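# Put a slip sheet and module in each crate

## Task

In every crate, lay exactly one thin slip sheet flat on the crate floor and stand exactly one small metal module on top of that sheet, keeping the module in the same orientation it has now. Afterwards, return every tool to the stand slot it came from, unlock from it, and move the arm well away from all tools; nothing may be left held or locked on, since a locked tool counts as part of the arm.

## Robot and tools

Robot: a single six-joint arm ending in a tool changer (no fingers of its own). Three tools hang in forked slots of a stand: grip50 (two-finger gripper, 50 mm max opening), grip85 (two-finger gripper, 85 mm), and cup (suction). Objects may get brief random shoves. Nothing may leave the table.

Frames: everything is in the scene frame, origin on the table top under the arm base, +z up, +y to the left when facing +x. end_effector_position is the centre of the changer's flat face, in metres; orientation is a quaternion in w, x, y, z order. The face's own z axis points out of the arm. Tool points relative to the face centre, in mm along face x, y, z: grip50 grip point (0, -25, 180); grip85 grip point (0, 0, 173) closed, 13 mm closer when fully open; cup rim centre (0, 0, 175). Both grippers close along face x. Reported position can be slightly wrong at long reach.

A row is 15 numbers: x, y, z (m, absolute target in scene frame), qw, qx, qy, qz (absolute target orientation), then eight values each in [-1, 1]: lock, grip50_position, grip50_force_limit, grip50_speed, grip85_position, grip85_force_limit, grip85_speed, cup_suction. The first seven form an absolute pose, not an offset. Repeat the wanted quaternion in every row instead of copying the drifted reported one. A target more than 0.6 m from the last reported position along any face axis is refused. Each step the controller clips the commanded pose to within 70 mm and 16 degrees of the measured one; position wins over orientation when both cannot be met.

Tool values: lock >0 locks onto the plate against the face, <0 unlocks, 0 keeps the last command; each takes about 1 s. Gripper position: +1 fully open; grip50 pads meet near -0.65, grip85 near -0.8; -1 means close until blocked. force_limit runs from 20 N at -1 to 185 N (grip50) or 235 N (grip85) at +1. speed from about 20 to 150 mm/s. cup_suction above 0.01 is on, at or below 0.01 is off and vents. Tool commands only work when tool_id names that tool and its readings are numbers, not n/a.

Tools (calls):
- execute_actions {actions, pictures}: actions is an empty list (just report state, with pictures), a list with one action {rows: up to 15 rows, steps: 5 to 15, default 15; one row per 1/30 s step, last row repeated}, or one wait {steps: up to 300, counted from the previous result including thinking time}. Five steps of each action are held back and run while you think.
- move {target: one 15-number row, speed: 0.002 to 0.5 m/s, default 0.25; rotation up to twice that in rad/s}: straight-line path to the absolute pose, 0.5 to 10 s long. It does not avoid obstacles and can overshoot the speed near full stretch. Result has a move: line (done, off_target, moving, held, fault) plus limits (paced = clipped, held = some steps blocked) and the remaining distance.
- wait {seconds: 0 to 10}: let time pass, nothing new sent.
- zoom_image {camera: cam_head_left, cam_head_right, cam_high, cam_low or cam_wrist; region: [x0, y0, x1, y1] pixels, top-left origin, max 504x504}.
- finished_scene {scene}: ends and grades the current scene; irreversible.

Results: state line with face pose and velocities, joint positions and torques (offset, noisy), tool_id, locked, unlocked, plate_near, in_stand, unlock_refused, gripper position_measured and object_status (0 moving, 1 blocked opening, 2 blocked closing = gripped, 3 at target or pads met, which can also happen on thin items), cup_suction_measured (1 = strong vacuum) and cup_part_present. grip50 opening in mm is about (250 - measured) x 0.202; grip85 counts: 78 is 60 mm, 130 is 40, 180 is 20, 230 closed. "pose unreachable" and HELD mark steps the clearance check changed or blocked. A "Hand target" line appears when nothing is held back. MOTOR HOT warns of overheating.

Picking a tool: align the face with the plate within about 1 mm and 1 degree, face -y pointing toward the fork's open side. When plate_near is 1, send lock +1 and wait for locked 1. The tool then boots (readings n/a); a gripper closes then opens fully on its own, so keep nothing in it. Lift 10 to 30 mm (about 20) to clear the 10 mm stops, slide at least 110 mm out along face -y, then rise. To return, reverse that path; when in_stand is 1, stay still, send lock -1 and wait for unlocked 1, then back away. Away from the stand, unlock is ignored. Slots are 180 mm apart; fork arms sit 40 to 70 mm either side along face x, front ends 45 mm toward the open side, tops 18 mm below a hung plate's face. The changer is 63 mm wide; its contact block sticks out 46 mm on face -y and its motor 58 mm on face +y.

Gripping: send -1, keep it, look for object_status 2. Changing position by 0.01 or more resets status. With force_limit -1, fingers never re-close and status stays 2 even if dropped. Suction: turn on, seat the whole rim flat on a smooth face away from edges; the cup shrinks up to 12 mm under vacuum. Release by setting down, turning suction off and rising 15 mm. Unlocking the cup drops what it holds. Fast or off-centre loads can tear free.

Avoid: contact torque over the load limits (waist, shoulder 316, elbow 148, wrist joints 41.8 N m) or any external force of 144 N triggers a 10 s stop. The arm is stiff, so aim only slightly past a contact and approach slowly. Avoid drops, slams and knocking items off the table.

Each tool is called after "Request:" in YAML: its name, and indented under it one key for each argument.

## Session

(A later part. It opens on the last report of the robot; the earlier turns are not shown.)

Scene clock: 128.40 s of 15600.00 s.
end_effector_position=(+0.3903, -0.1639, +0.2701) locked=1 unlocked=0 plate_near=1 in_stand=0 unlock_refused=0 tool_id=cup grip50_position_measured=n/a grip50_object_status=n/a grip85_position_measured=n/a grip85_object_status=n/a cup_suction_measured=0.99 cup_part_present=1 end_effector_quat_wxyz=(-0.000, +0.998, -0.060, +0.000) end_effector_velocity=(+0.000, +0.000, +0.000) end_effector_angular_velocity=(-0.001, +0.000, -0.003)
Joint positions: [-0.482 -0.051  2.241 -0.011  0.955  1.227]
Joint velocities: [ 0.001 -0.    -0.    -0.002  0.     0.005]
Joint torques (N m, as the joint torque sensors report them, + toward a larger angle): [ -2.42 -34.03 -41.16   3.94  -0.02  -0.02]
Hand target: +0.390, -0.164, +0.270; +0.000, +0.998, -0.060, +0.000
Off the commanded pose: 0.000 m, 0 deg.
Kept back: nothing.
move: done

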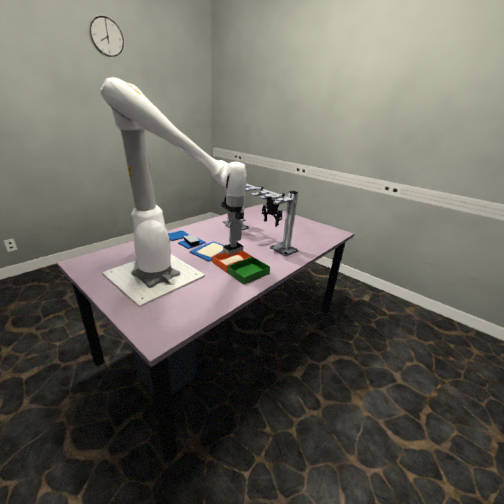

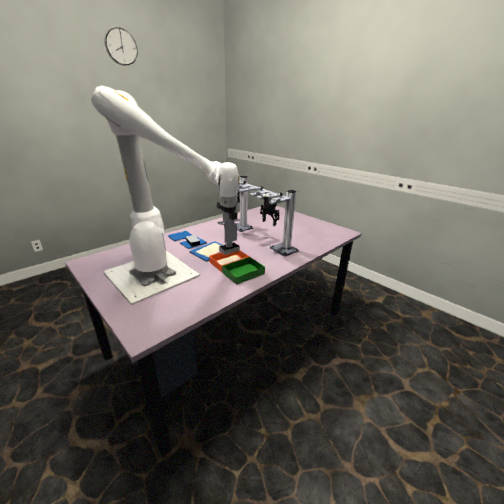

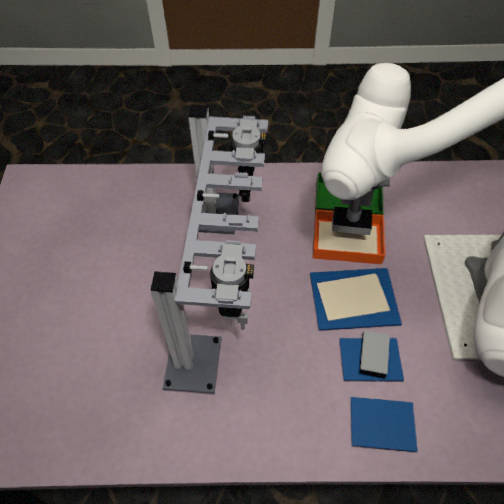

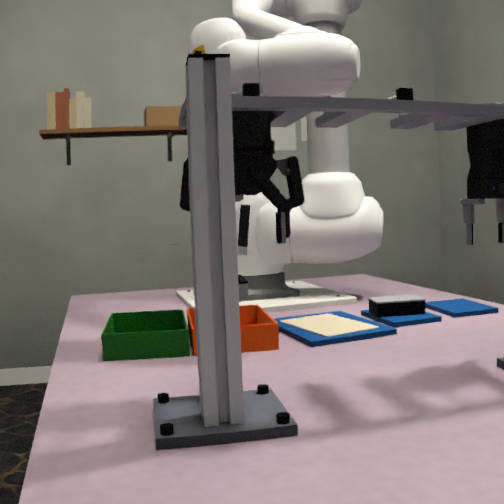

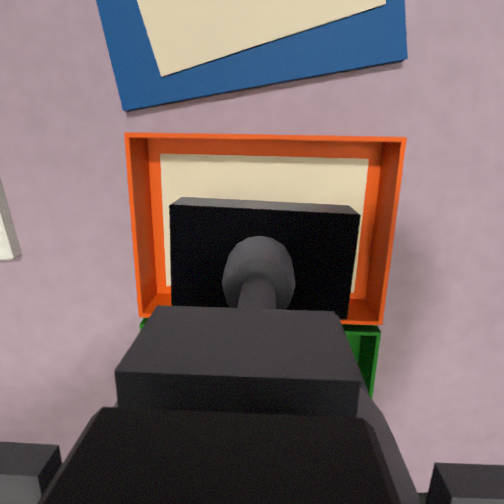

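Request:
move:
  target: [0.390,-0.164,0.204,0,0.9982,-0.0597,0,0,0,0,0,0,0,0,1]
  speed: 0.08

Request:
execute_actions:
  actions:
    - {"rows": [[0.390,-0.164,0.2036,0,0.9982,-0.0597,0,0,0,0,0,0,0,0,1],[0.390,-0.164,0.2032,0,0.9982,-0.0597,0,0,0,0,0,0,0,0,1],[0.390,-0.164,0.2028,0,0.9982,-0.0597,0,0,0,0,0,0,0,0,1],[0.390,-0.164,0.2024,0,0.9982,-0.0597,0,0,0,0,0,0,0,0,1],[0.390,-0.164,0.202,0,0.9982,-0.0597,0,0,0,0,0,0,0,0,1],[0.390,-0.164,0.2016,0,0.9982,-0.0597,0,0,0,0,0,0,0,0,1],[0.390,-0.164,0.2012,0,0.9982,-0.0597,0,0,0,0,0,0,0,0,1],[0.390,-0.164,0.2009,0,0.9982,-0.0597,0,0,0,0,0,0,0,0,1]], "steps": 15}

Scene clock: 129.93 s of 15600.00 s.
end_effector_position=(+0.3900, -0.1639, +0.2040) locked=1 unlocked=0 plate_near=1 in_stand=0 unlock_refused=0 tool_id=cup grip50_position_measured=n/a grip50_object_status=n/a grip85_position_measured=n/a grip85_object_status=n/a cup_suction_measured=0.99 cup_part_present=1 end_effector_quat_wxyz=(-0.000, +0.998, -0.060, +0.000) end_effector_velocity=(+0.000, -0.000, -0.000) end_effector_angular_velocity=(-0.001, -0.001, -0.000)
Joint positions: [-0.484  0.038  2.307 -0.012  0.8    1.227]
Joint velocities: [-0.     0.     0.    -0.    -0.002  0.   ]
Joint torques (N m, as the joint torque sensors report them, + toward a larger angle): [ -2.76 -38.95 -36.01   3.34  -0.09   0.02]
Hand target: +0.390, -0.164, +0.204; -0.000, +0.998, -0.060, +0.000
Off the commanded pose: 0.000 m, 0 deg.
Kept back: nothing.
move: done

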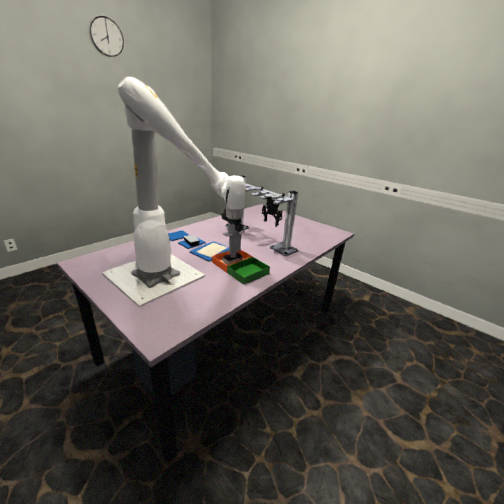

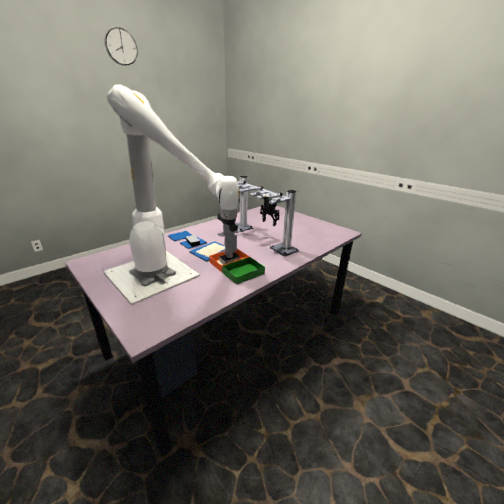

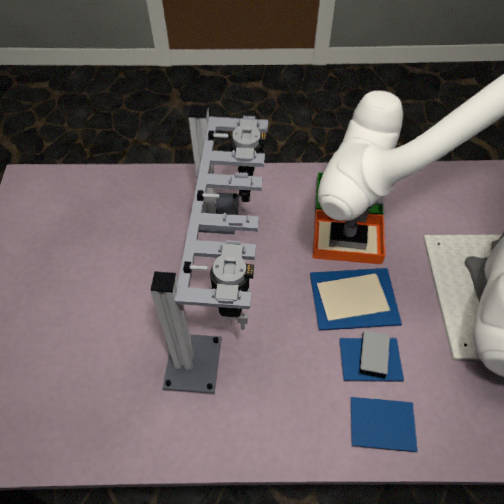

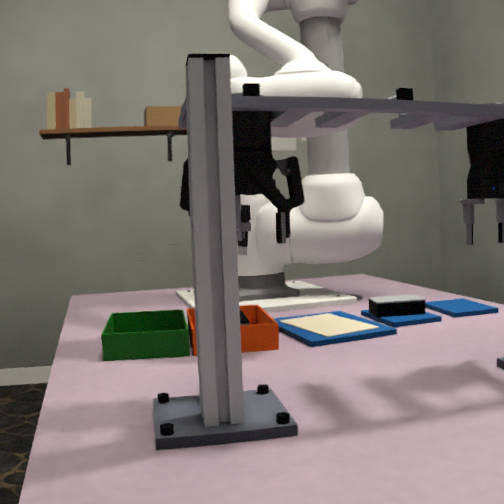

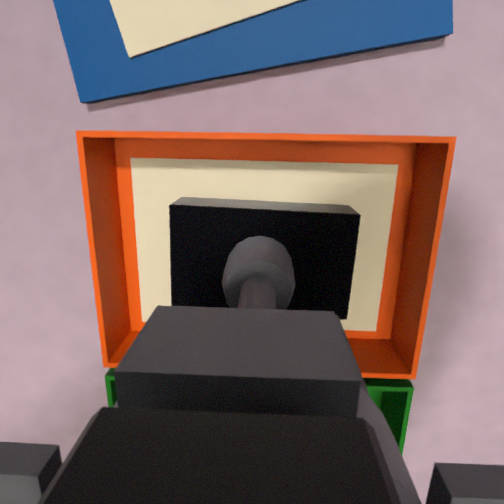

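Scene clock: 130.27 s of 15600.00 s.
end_effector_position=(+0.3900, -0.1640, +0.2012) locked=1 unlocked=0 plate_near=1 in_stand=0 unlock_refused=0 tool_id=cup grip50_position_measured=n/a grip50_object_status=n/a grip85_position_measured=n/a grip85_object_status=n/a cup_suction_measured=0.99 cup_part_present=1 end_effector_quat_wxyz=(-0.000, +0.998, -0.060, -0.000) end_effector_velocity=(+0.000, +0.000, -0.005) end_effector_angular_velocity=(-0.000, -0.001, +0.000)
Joint positions: [-0.484  0.042  2.309 -0.013  0.793  1.227]
Joint velocities: [ 0.     0.007  0.004  0.    -0.012  0.   ]
Joint torques (N m, as the joint torque sensors report them, + toward a larger angle): [ -1.94 -41.33 -37.49   3.47   0.05   0.01]
Steps of this call (steps 1 to 10: the first 10 steps of this action). Readings (end_effector_position | what the end effector reports):
1: (+0.3900, -0.1639, +0.2040) | locked=1 unlocked=0 plate_near=1 in_stand=0 unlock_refused=0 tool_id=cup grip50_position_measured=n/a grip50_object_status=n/a grip85_position_measured=n/a grip85_object_status=n/a cup_suction_measured=0.99 cup_part_present=1
2: (+0.3900, -0.1640, +0.2038) | locked=1 unlocked=0 plate_near=1 in_stand=0 unlock_refused=0 tool_id=cup grip50_position_measured=n/a grip50_object_status=n/a grip85_position_measured=n/a grip85_object_status=n/a cup_suction_measured=0.99 cup_part_present=1
4: (+0.3900, -0.1640, +0.2033) | locked=1 unlocked=0 plate_near=1 in_stand=0 unlock_refused=0 tool_id=cup grip50_position_measured=n/a grip50_object_status=n/a grip85_position_measured=n/a grip85_object_status=n/a cup_suction_measured=0.99 cup_part_present=1
8: (+0.3900, -0.1640, +0.2017) | locked=1 unlocked=0 plate_near=1 in_stand=0 unlock_refused=0 tool_id=cup grip50_position_measured=n/a grip50_object_status=n/a grip85_position_measured=n/a grip85_object_status=n/a cup_suction_measured=0.99 cup_part_present=1
10: the state above

Release here.

Request:
execute_actions:
  actions:
    - {"rows": [[0.390,-0.164,0.2009,0,0.9982,-0.0597,0,0,0,0,0,0,0,0,0]], "steps": 10}

Request:
move:
  target: [0.390,-0.164,0.26,0,0.9982,-0.0597,0,0,0,0,0,0,0,0,0]
  speed: 0.12

Scene clock: 130.60 s of 15600.00 s.
end_effector_position=(+0.3900, -0.1640, +0.2009) locked=1 unlocked=0 plate_near=1 in_stand=0 unlock_refused=0 tool_id=cup grip50_position_measured=n/a grip50_object_status=n/a grip85_position_measured=n/a grip85_object_status=n/a cup_suction_measured=0.00 cup_part_present=0 end_effector_quat_wxyz=(+0.000, +0.998, -0.060, +0.000) end_effector_velocity=(-0.000, +0.000, -0.000) end_effector_angular_velocity=(+0.001, +0.001, +0.000)
Joint positions: [-0.484  0.043  2.31  -0.013  0.793  1.228]
Joint velocities: [-0.     0.001  0.     0.     0.    -0.   ]
Joint torques (N m, as the joint torque sensors report them, + toward a larger angle): [ -3.43 -34.65 -31.97   2.93  -0.34   0.17]
Off your previous action's commanded pose: 0.000 m, 0 deg at its last step (step 5 of this call).
Steps of this call (steps 1 to 5: the last 5 steps of your previous action; steps 6 to 10: the first 5 steps of this action). Readings (end_effector_position | what the end effector reports):
6: (+0.3900, -0.1640, +0.2009) | locked=1 unlocked=0 plate_near=1 in_stand=0 unlock_refused=0 tool_id=cup grip50_position_measured=n/a grip50_object_status=n/a grip85_position_measured=n/a grip85_object_status=n/a cup_suction_measured=0.74 cup_part_present=1
7: (+0.3900, -0.1640, +0.2009) | locked=1 unlocked=0 plate_near=1 in_stand=0 unlock_refused=0 tool_id=cup grip50_position_measured=n/a grip50_object_status=n/a grip85_position_measured=n/a grip85_object_status=n/a cup_suction_measured=0.10 cup_part_present=0
9: (+0.3900, -0.1640, +0.2009) | locked=1 unlocked=0 plate_near=1 in_stand=0 unlock_refused=0 tool_id=cup grip50_position_measured=n/a grip50_object_status=n/a grip85_position_measured=n/a grip85_object_status=n/a cup_suction_measured=0.00 cup_part_present=0
10: the state above

Scene clock: 131.70 s of 15600.00 s.
end_effector_position=(+0.3900, -0.1641, +0.2600) locked=1 unlocked=0 plate_near=1 in_stand=0 unlock_refused=0 tool_id=cup grip50_position_measured=n/a grip50_object_status=n/a grip85_position_measured=n/a grip85_object_status=n/a cup_suction_measured=0.00 cup_part_present=0 end_effector_quat_wxyz=(+0.000, +0.998, -0.060, -0.000) end_effector_velocity=(+0.000, -0.000, +0.001) end_effector_angular_velocity=(-0.000, -0.000, -0.000)
Joint positions: [-0.483 -0.039  2.252 -0.011  0.932  1.227]
Joint velocities: [-0.    -0.001 -0.001 -0.     0.001  0.   ]
Joint torques (N m, as the joint torque sensors report them, + toward a larger angle): [ -2.97 -34.93 -39.47   3.77  -0.12  -0.08]
Hand target: +0.390, -0.164, +0.260; +0.000, +0.998, -0.060, -0.000
Off your previous action's commanded pose: 0.000 m, 0 deg at its last step (step 5 of this call).
Off the commanded pose: 0.000 m, 0 deg.
Kept back: nothing.
move: done

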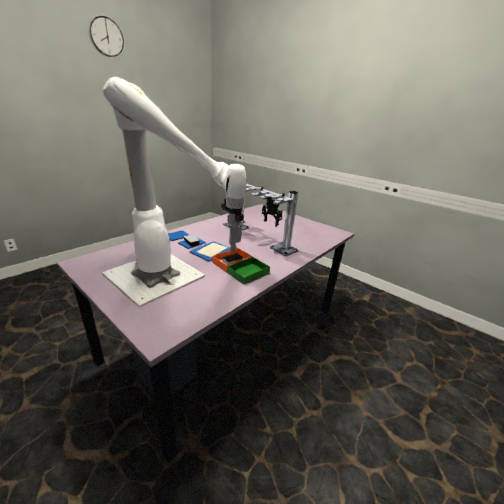

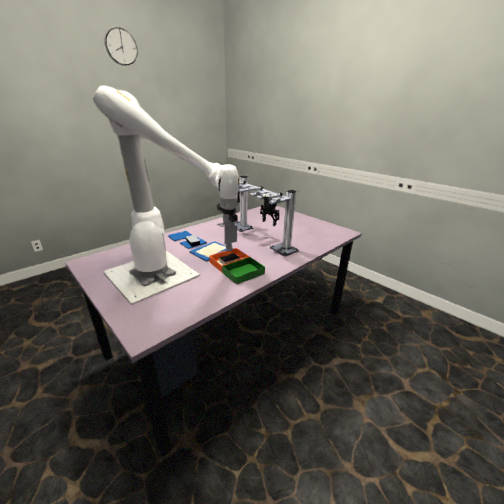

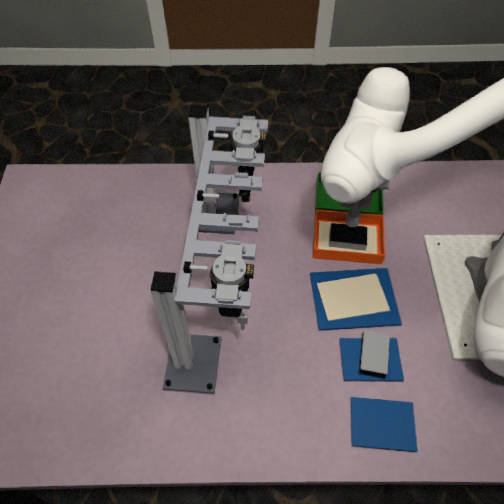

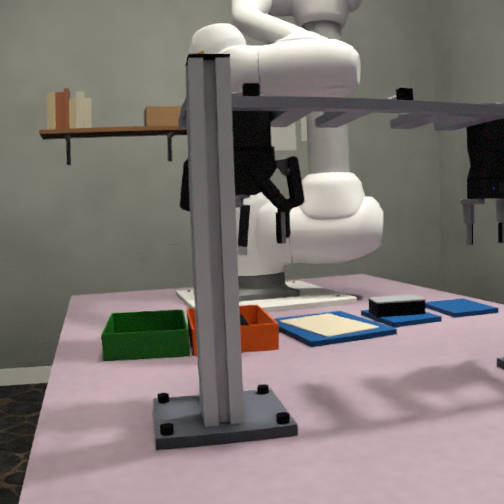

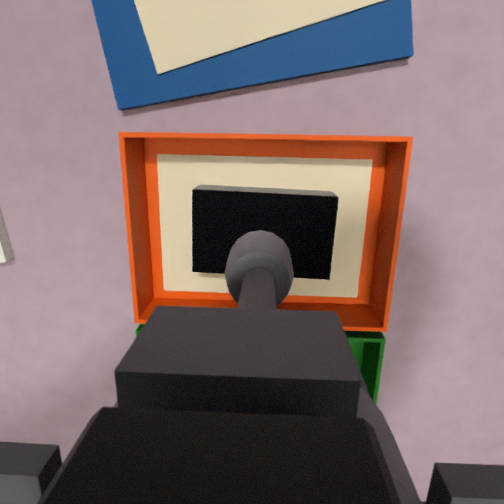

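Request:
move:
  target: [0.3985,0.0215,0.245,0,0.9961,0.0885,0,0,0,0,0,0,0,0,0]
  speed: 0.25

Scene clock: 133.17 s of 15600.00 s.
end_effector_position=(+0.3989, +0.0217, +0.2450) locked=1 unlocked=0 plate_near=1 in_stand=0 unlock_refused=0 tool_id=cup grip50_position_measured=n/a grip50_object_status=n/a grip85_position_measured=n/a grip85_object_status=n/a cup_suction_measured=0.00 cup_part_present=0 end_effector_quat_wxyz=(-0.000, +0.996, +0.088, +0.000) end_effector_velocity=(+0.000, +0.001, -0.000) end_effector_angular_velocity=(-0.000, +0.000, +0.001)
Joint positions: [-0.038 -0.055  2.304 -0.008  0.899  1.374]
Joint velocities: [ 0.002  0.001 -0.    -0.    -0.     0.001]
Joint torques (N m, as the joint torque sensors report them, + toward a larger angle): [ -3.67 -30.5  -39.05   3.61   0.03   0.03]
Hand target: +0.399, +0.022, +0.245; -0.000, +0.996, +0.089, +0.000
Off the commanded pose: 0.000 m, 0 deg.
Kept back: nothing.
move: done

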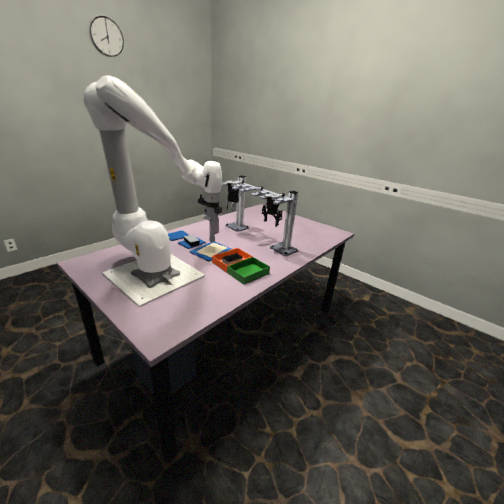

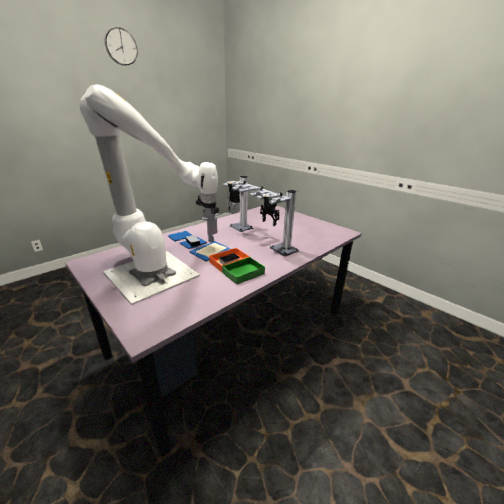

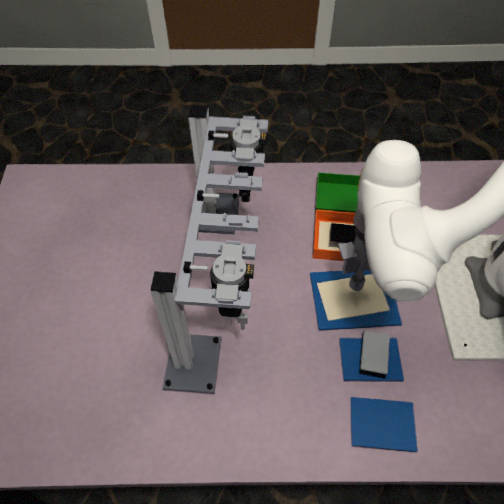

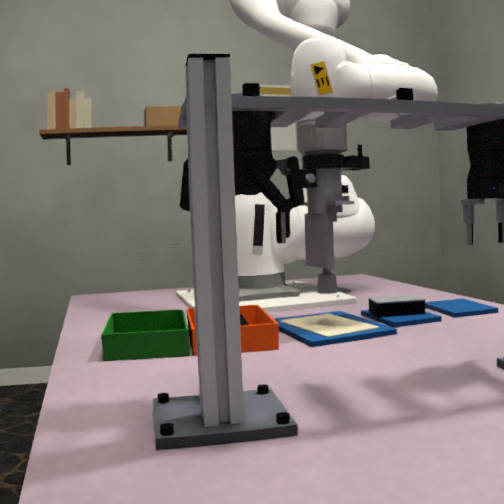

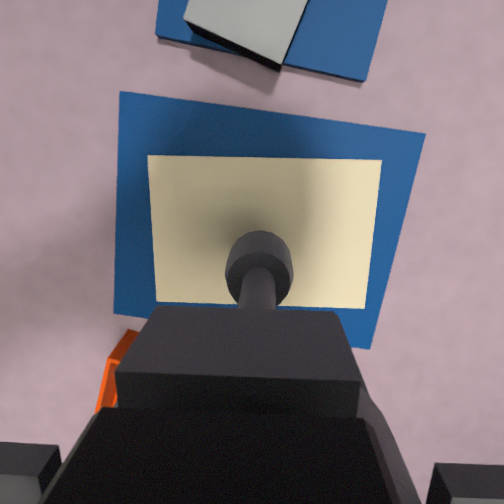

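Request:
move:
  target: [0.3985,0.0215,0.191,0,0.9961,0.0885,0,0,0,0,0,0,0,0,1]
  speed: 0.12

Request:
execute_actions:
  actions:
    - {"rows": [[0.3985,0.0215,0.1905,0,0.9961,0.0885,0,0,0,0,0,0,0,0,1],[0.3985,0.0215,0.190,0,0.9961,0.0885,0,0,0,0,0,0,0,0,1],[0.3985,0.0215,0.1895,0,0.9961,0.0885,0,0,0,0,0,0,0,0,1],[0.3985,0.0215,0.189,0,0.9961,0.0885,0,0,0,0,0,0,0,0,1],[0.3985,0.0215,0.1885,0,0.9961,0.0885,0,0,0,0,0,0,0,0,1],[0.3985,0.0215,0.188,0,0.9961,0.0885,0,0,0,0,0,0,0,0,1],[0.3985,0.0215,0.1875,0,0.9961,0.0885,0,0,0,0,0,0,0,0,1],[0.3985,0.0215,0.187,0,0.9961,0.0885,0,0,0,0,0,0,0,0,1],[0.3985,0.0215,0.1865,0,0.9961,0.0885,0,0,0,0,0,0,0,0,1],[0.3985,0.0215,0.186,0,0.9961,0.0885,0,0,0,0,0,0,0,0,1]], "steps": 15}

Request:
execute_actions:
  actions:
    - {"rows": [[0.3985,0.0215,0.186,0,0.9961,0.0885,0,0,0,0,0,0,0,0,1]], "steps": 10}

Scene clock: 134.83 s of 15600.00 s.
end_effector_position=(+0.3984, +0.0215, +0.1910) locked=1 unlocked=0 plate_near=1 in_stand=0 unlock_refused=0 tool_id=cup grip50_position_measured=n/a grip50_object_status=n/a grip85_position_measured=n/a grip85_object_status=n/a cup_suction_measured=0.00 cup_part_present=0 end_effector_quat_wxyz=(-0.000, +0.996, +0.089, +0.000) end_effector_velocity=(+0.000, +0.000, -0.001) end_effector_angular_velocity=(+0.000, -0.002, +0.000)
Joint positions: [-0.039  0.025  2.357 -0.009  0.767  1.374]
Joint velocities: [ 0.     0.001  0.001  0.    -0.003  0.   ]
Joint torques (N m, as the joint torque sensors report them, + toward a larger angle): [ -3.33 -34.55 -34.19   3.3   -0.12   0.05]
Hand target: +0.398, +0.022, +0.191; -0.000, +0.996, +0.089, +0.000
Off the commanded pose: 0.000 m, 0 deg.
Kept back: nothing.
move: done

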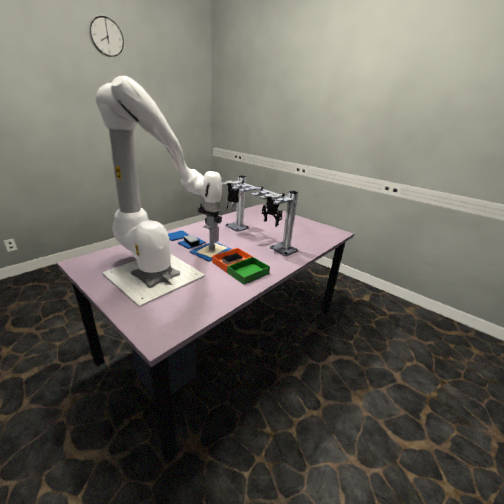

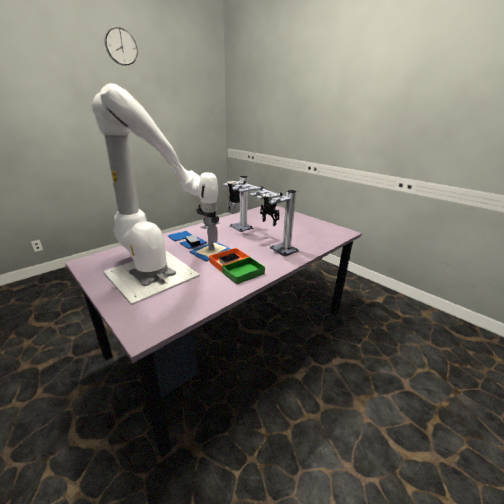

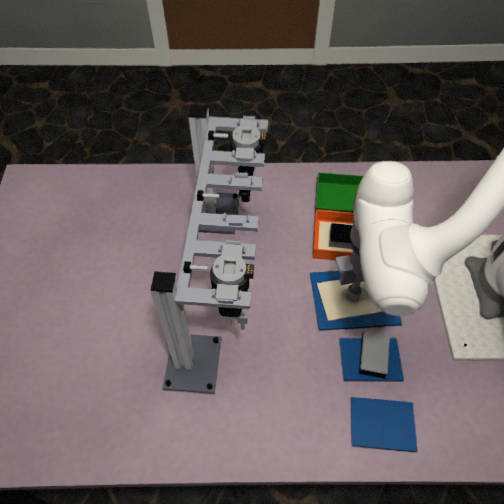

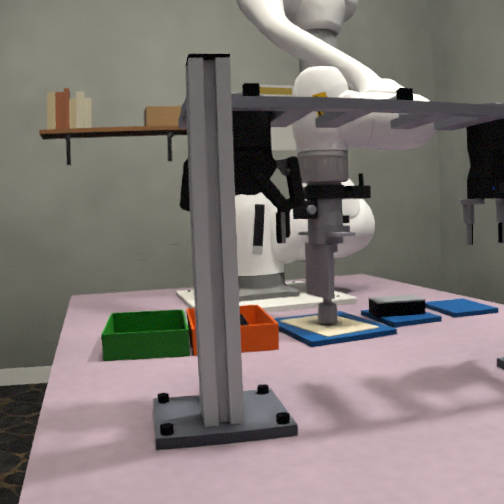

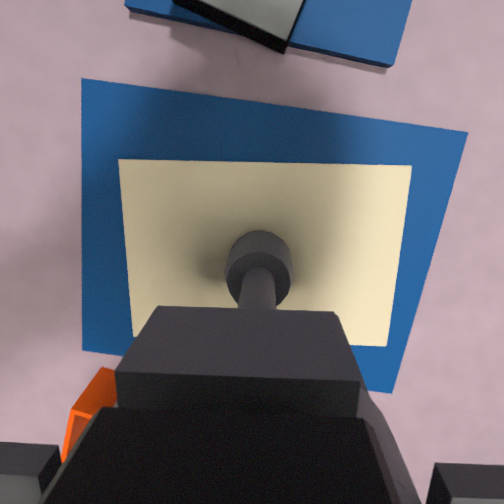

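Scene clock: 135.17 s of 15600.00 s.
end_effector_position=(+0.3985, +0.0215, +0.1872) locked=1 unlocked=0 plate_near=1 in_stand=0 unlock_refused=0 tool_id=cup grip50_position_measured=n/a grip50_object_status=n/a grip85_position_measured=n/a grip85_object_status=n/a cup_suction_measured=0.21 cup_part_present=0 end_effector_quat_wxyz=(-0.000, +0.996, +0.089, -0.000) end_effector_velocity=(+0.000, -0.000, -0.015) end_effector_angular_velocity=(+0.000, -0.001, -0.000)
Joint positions: [-0.039  0.031  2.36  -0.01   0.757  1.374]
Joint velocities: [-0.     0.024  0.013 -0.    -0.038  0.   ]
Joint torques (N m, as the joint torque sensors report them, + toward a larger angle): [ -3.32 -37.37 -34.46   3.28  -0.06   0.01]
Steps of this call (steps 1 to 10: the first 10 steps of this action). Readings (end_effector_position | what the end effector reports):
1: (+0.3984, +0.0215, +0.1910) | locked=1 unlocked=0 plate_near=1 in_stand=0 unlock_refused=0 tool_id=cup grip50_position_measured=n/a grip50_object_status=n/a grip85_position_measured=n/a grip85_object_status=n/a cup_suction_measured=0.00 cup_part_present=0
2: (+0.3985, +0.0215, +0.1908) | locked=1 unlocked=0 plate_near=1 in_stand=0 unlock_refused=0 tool_id=cup grip50_position_measured=n/a grip50_object_status=n/a grip85_position_measured=n/a grip85_object_status=n/a cup_suction_measured=0.00 cup_part_present=0
4: (+0.3985, +0.0215, +0.1901) | locked=1 unlocked=0 plate_near=1 in_stand=0 unlock_refused=0 tool_id=cup grip50_position_measured=n/a grip50_object_status=n/a grip85_position_measured=n/a grip85_object_status=n/a cup_suction_measured=0.00 cup_part_present=0
8: (+0.3985, +0.0215, +0.1882) | locked=1 unlocked=0 plate_near=1 in_stand=0 unlock_refused=0 tool_id=cup grip50_position_measured=n/a grip50_object_status=n/a grip85_position_measured=n/a grip85_object_status=n/a cup_suction_measured=0.00 cup_part_present=0
10: the state above

Scene clock: 135.50 s of 15600.00 s.
end_effector_position=(+0.3985, +0.0215, +0.1860) locked=1 unlocked=0 plate_near=1 in_stand=0 unlock_refused=0 tool_id=cup grip50_position_measured=n/a grip50_object_status=n/a grip85_position_measured=n/a grip85_object_status=n/a cup_suction_measured=0.85 cup_part_present=1 end_effector_quat_wxyz=(-0.000, +0.996, +0.089, +0.000) end_effector_velocity=(-0.000, +0.000, +0.000) end_effector_angular_velocity=(+0.000, -0.000, -0.000)
Joint positions: [-0.039  0.033  2.362 -0.01   0.754  1.374]
Joint velocities: [-0.    -0.001  0.     0.     0.    -0.   ]
Joint torques (N m, as the joint torque sensors report them, + toward a larger angle): [ -2.98 -36.22 -34.04   3.17  -0.07  -0.11]
Off your previous action's commanded pose: 0.000 m, 0 deg at its last step (step 5 of this call).
Steps of this call (steps 1 to 5: the last 5 steps of your previous action; steps 6 to 10: the first 5 steps of this action). Readings (end_effector_position | what the end effector reports):
6: (+0.3985, +0.0215, +0.1860) | locked=1 unlocked=0 plate_near=1 in_stand=0 unlock_refused=0 tool_id=cup grip50_position_measured=n/a grip50_object_status=n/a grip85_position_measured=n/a grip85_object_status=n/a cup_suction_measured=0.78 cup_part_present=1
7: (+0.3985, +0.0215, +0.1860) | locked=1 unlocked=0 plate_near=1 in_stand=0 unlock_refused=0 tool_id=cup grip50_position_measured=n/a grip50_object_status=n/a grip85_position_measured=n/a grip85_object_status=n/a cup_suction_measured=0.81 cup_part_present=1
9: (+0.3985, +0.0215, +0.1860) | locked=1 unlocked=0 plate_near=1 in_stand=0 unlock_refused=0 tool_id=cup grip50_position_measured=n/a grip50_object_status=n/a grip85_position_measured=n/a grip85_object_status=n/a cup_suction_measured=0.85 cup_part_present=1
10: the state above

Request:
move:
  target: [0.3985,0.0215,0.245,0,0.9961,0.0885,0,0,0,0,0,0,0,0,1]
  speed: 0.1

Request:
move:
  target: [0.374,-0.304,0.245,0,0.9984,-0.0567,0,0,0,0,0,0,0,0,1]
  speed: 0.2

Scene clock: 137.40 s of 15600.00 s.
end_effector_position=(+0.3986, +0.0215, +0.2450) locked=1 unlocked=0 plate_near=1 in_stand=0 unlock_refused=0 tool_id=cup grip50_position_measured=n/a grip50_object_status=n/a grip85_position_measured=n/a grip85_object_status=n/a cup_suction_measured=0.88 cup_part_present=1 end_effector_quat_wxyz=(+0.000, +0.996, +0.088, -0.000) end_effector_velocity=(+0.000, +0.000, +0.000) end_effector_angular_velocity=(-0.000, +0.001, +0.000)
Joint positions: [-0.038 -0.056  2.304 -0.009  0.9    1.373]
Joint velocities: [ 0.     0.    -0.001 -0.     0.002 -0.   ]
Joint torques (N m, as the joint torque sensors report them, + toward a larger angle): [ -3.56 -30.32 -39.23   3.54   0.04  -0.06]
Hand target: +0.399, +0.021, +0.245; +0.000, +0.996, +0.088, -0.000
Off your previous action's commanded pose: 0.000 m, 0 deg at its last step (step 5 of this call).
Off the commanded pose: 0.000 m, 0 deg.
Kept back: nothing.
move: done

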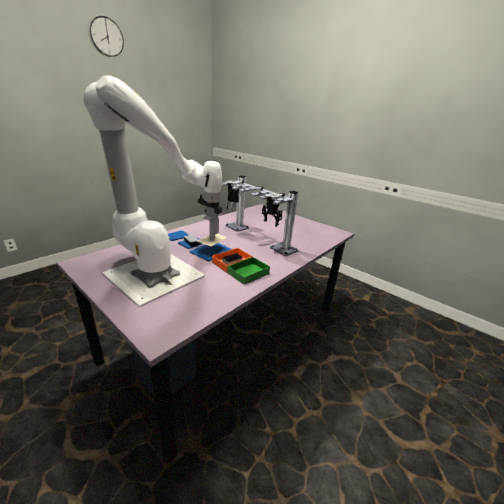

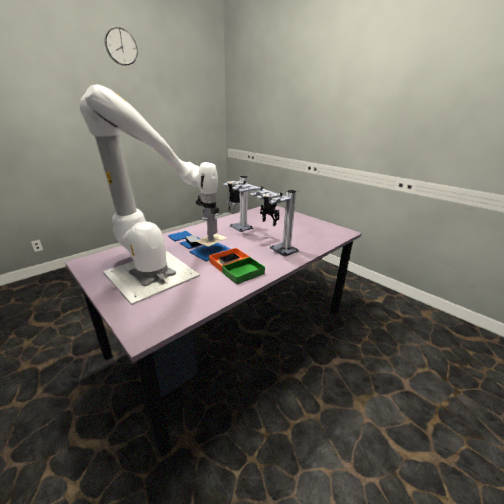

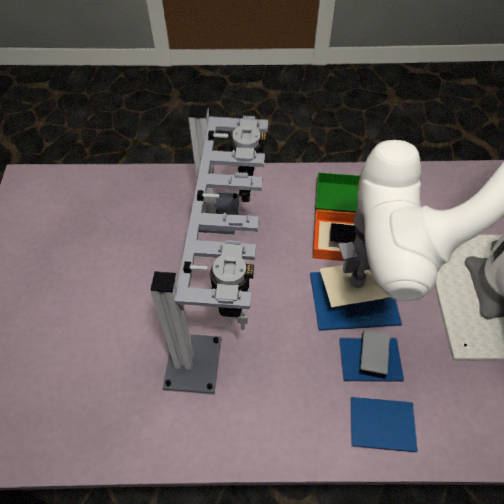

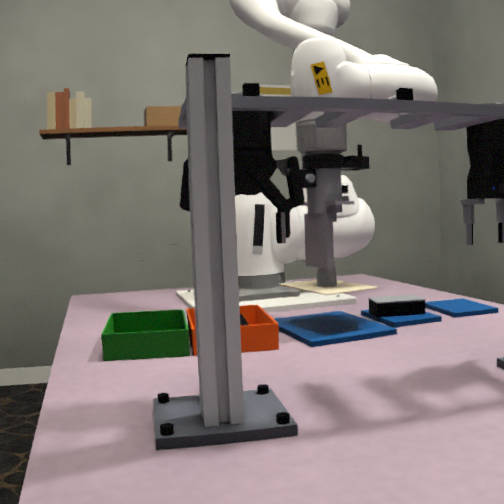

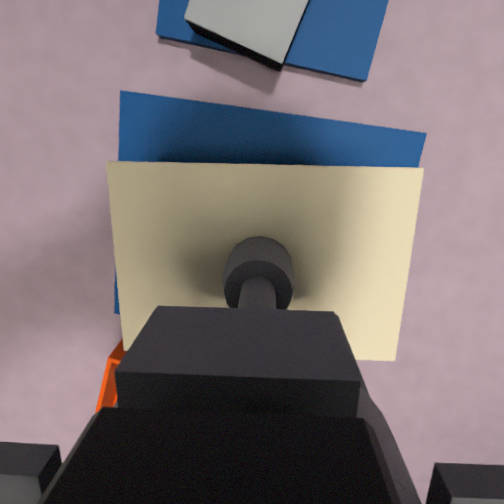

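Scene clock: 139.47 s of 15600.00 s.
end_effector_position=(+0.3733, -0.3043, +0.2449) locked=1 unlocked=0 plate_near=1 in_stand=0 unlock_refused=0 tool_id=cup grip50_position_measured=n/a grip50_object_status=n/a grip85_position_measured=n/a grip85_object_status=n/a cup_suction_measured=0.88 cup_part_present=1 end_effector_quat_wxyz=(+0.000, +0.998, -0.057, -0.000) end_effector_velocity=(-0.000, -0.000, +0.000) end_effector_angular_velocity=(+0.000, -0.000, -0.001)
Joint positions: [-0.76   0.07   2.172 -0.013  0.901  0.945]
Joint velocities: [-0.001  0.    -0.     0.001  0.    -0.   ]
Joint torques (N m, as the joint torque sensors report them, + toward a larger angle): [ -2.02 -46.03 -39.7    3.6   -0.06   0.06]
Hand target: +0.373, -0.304, +0.245; +0.000, +0.998, -0.057, -0.000
Off the commanded pose: 0.001 m, 0 deg.
Kept back: nothing.
move: done

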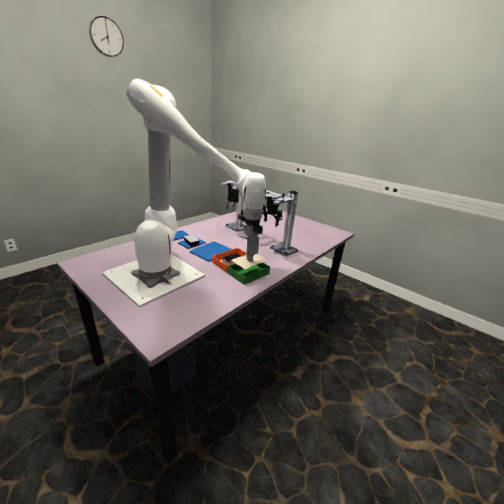

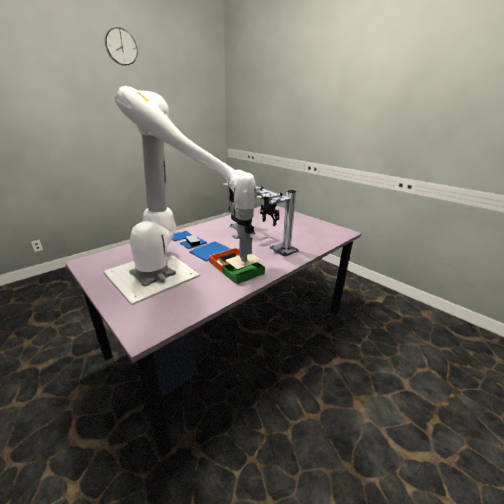

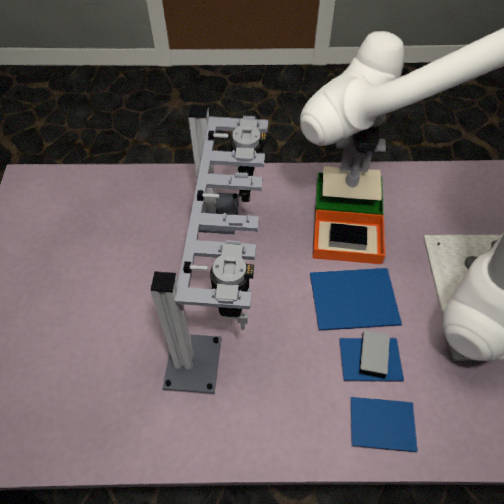

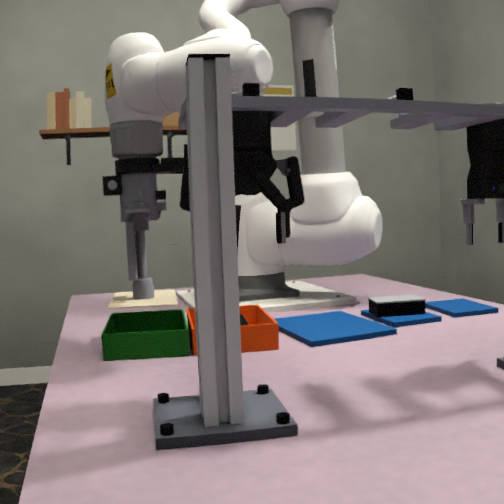

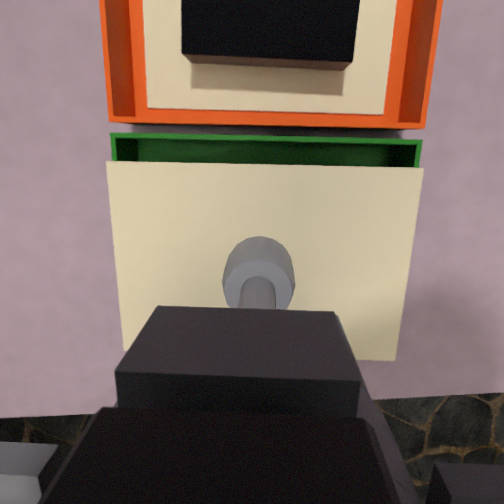

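Request:
move:
  target: [0.374,-0.304,0.222,0,0.9984,-0.0567,0,0,0,0,0,0,0,0,1]
  speed: 0.06

Request:
zoom_image:
  camera: "cam_wrist"
  region: [60,90,480,380]

Scene clock: 140.47 s of 15600.00 s.
end_effector_position=(+0.3740, -0.3040, +0.2220) locked=1 unlocked=0 plate_near=1 in_stand=0 unlock_refused=0 tool_id=cup grip50_position_measured=n/a grip50_object_status=n/a grip85_position_measured=n/a grip85_object_status=n/a cup_suction_measured=0.88 cup_part_present=1 end_effector_quat_wxyz=(-0.000, +0.998, -0.057, +0.000) end_effector_velocity=(-0.000, +0.000, -0.000) end_effector_angular_velocity=(+0.001, +0.000, +0.000)
Joint positions: [-0.759  0.1    2.193 -0.013  0.85   0.946]
Joint velocities: [ 0. -0.  0.  0.  0. -0.]
Joint torques (N m, as the joint torque sensors report them, + toward a larger angle): [ -2.59 -47.49 -37.91   3.45  -0.12  -0.08]
Hand target: +0.374, -0.304, +0.222; -0.000, +0.998, -0.057, +0.000
Off the commanded pose: 0.000 m, 0 deg.
Kept back: nothing.
move: done

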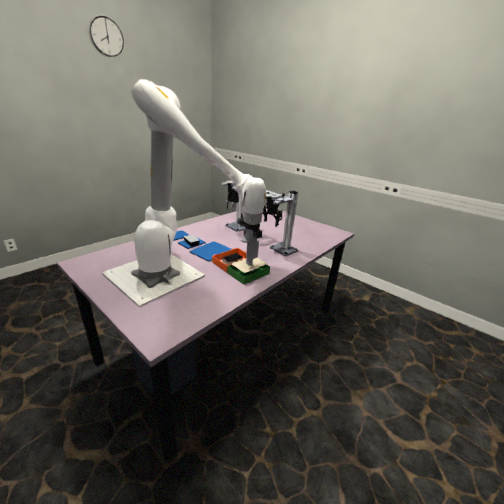

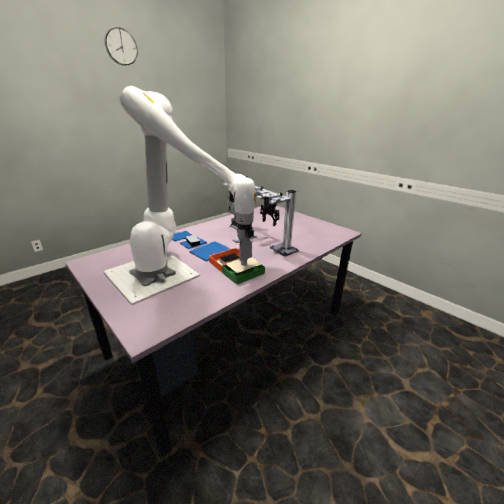

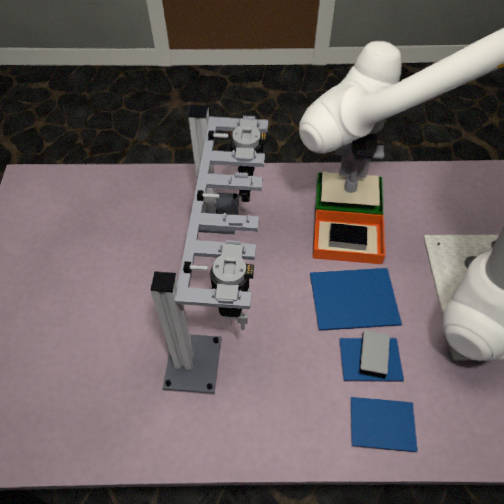

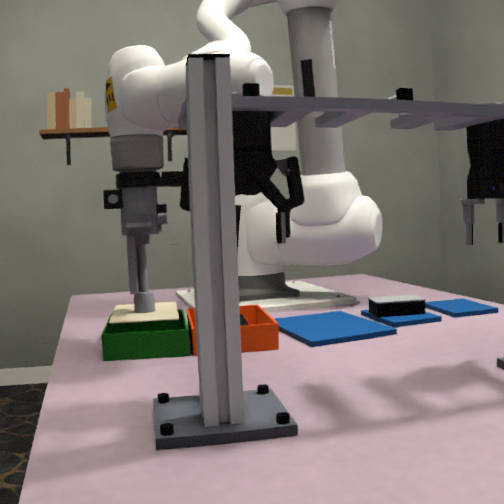

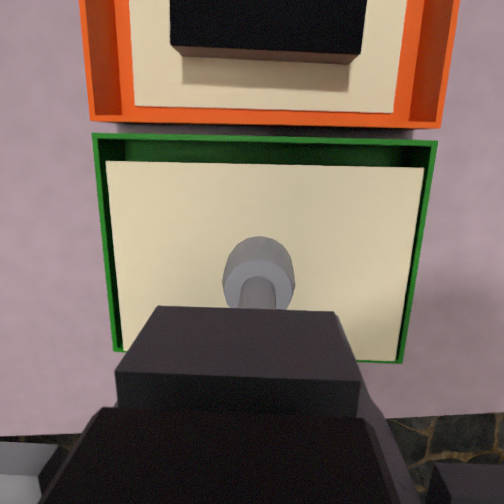

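Region (60, 90, 480, 380) of cam_wrist's 504x504 image, scaled by 1.200, with more detail than that image has; it fills the top 348 rows of this view, and the rest is white.

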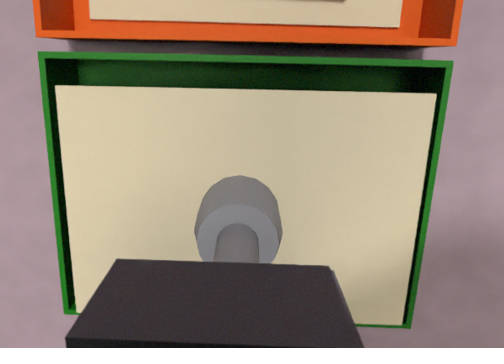

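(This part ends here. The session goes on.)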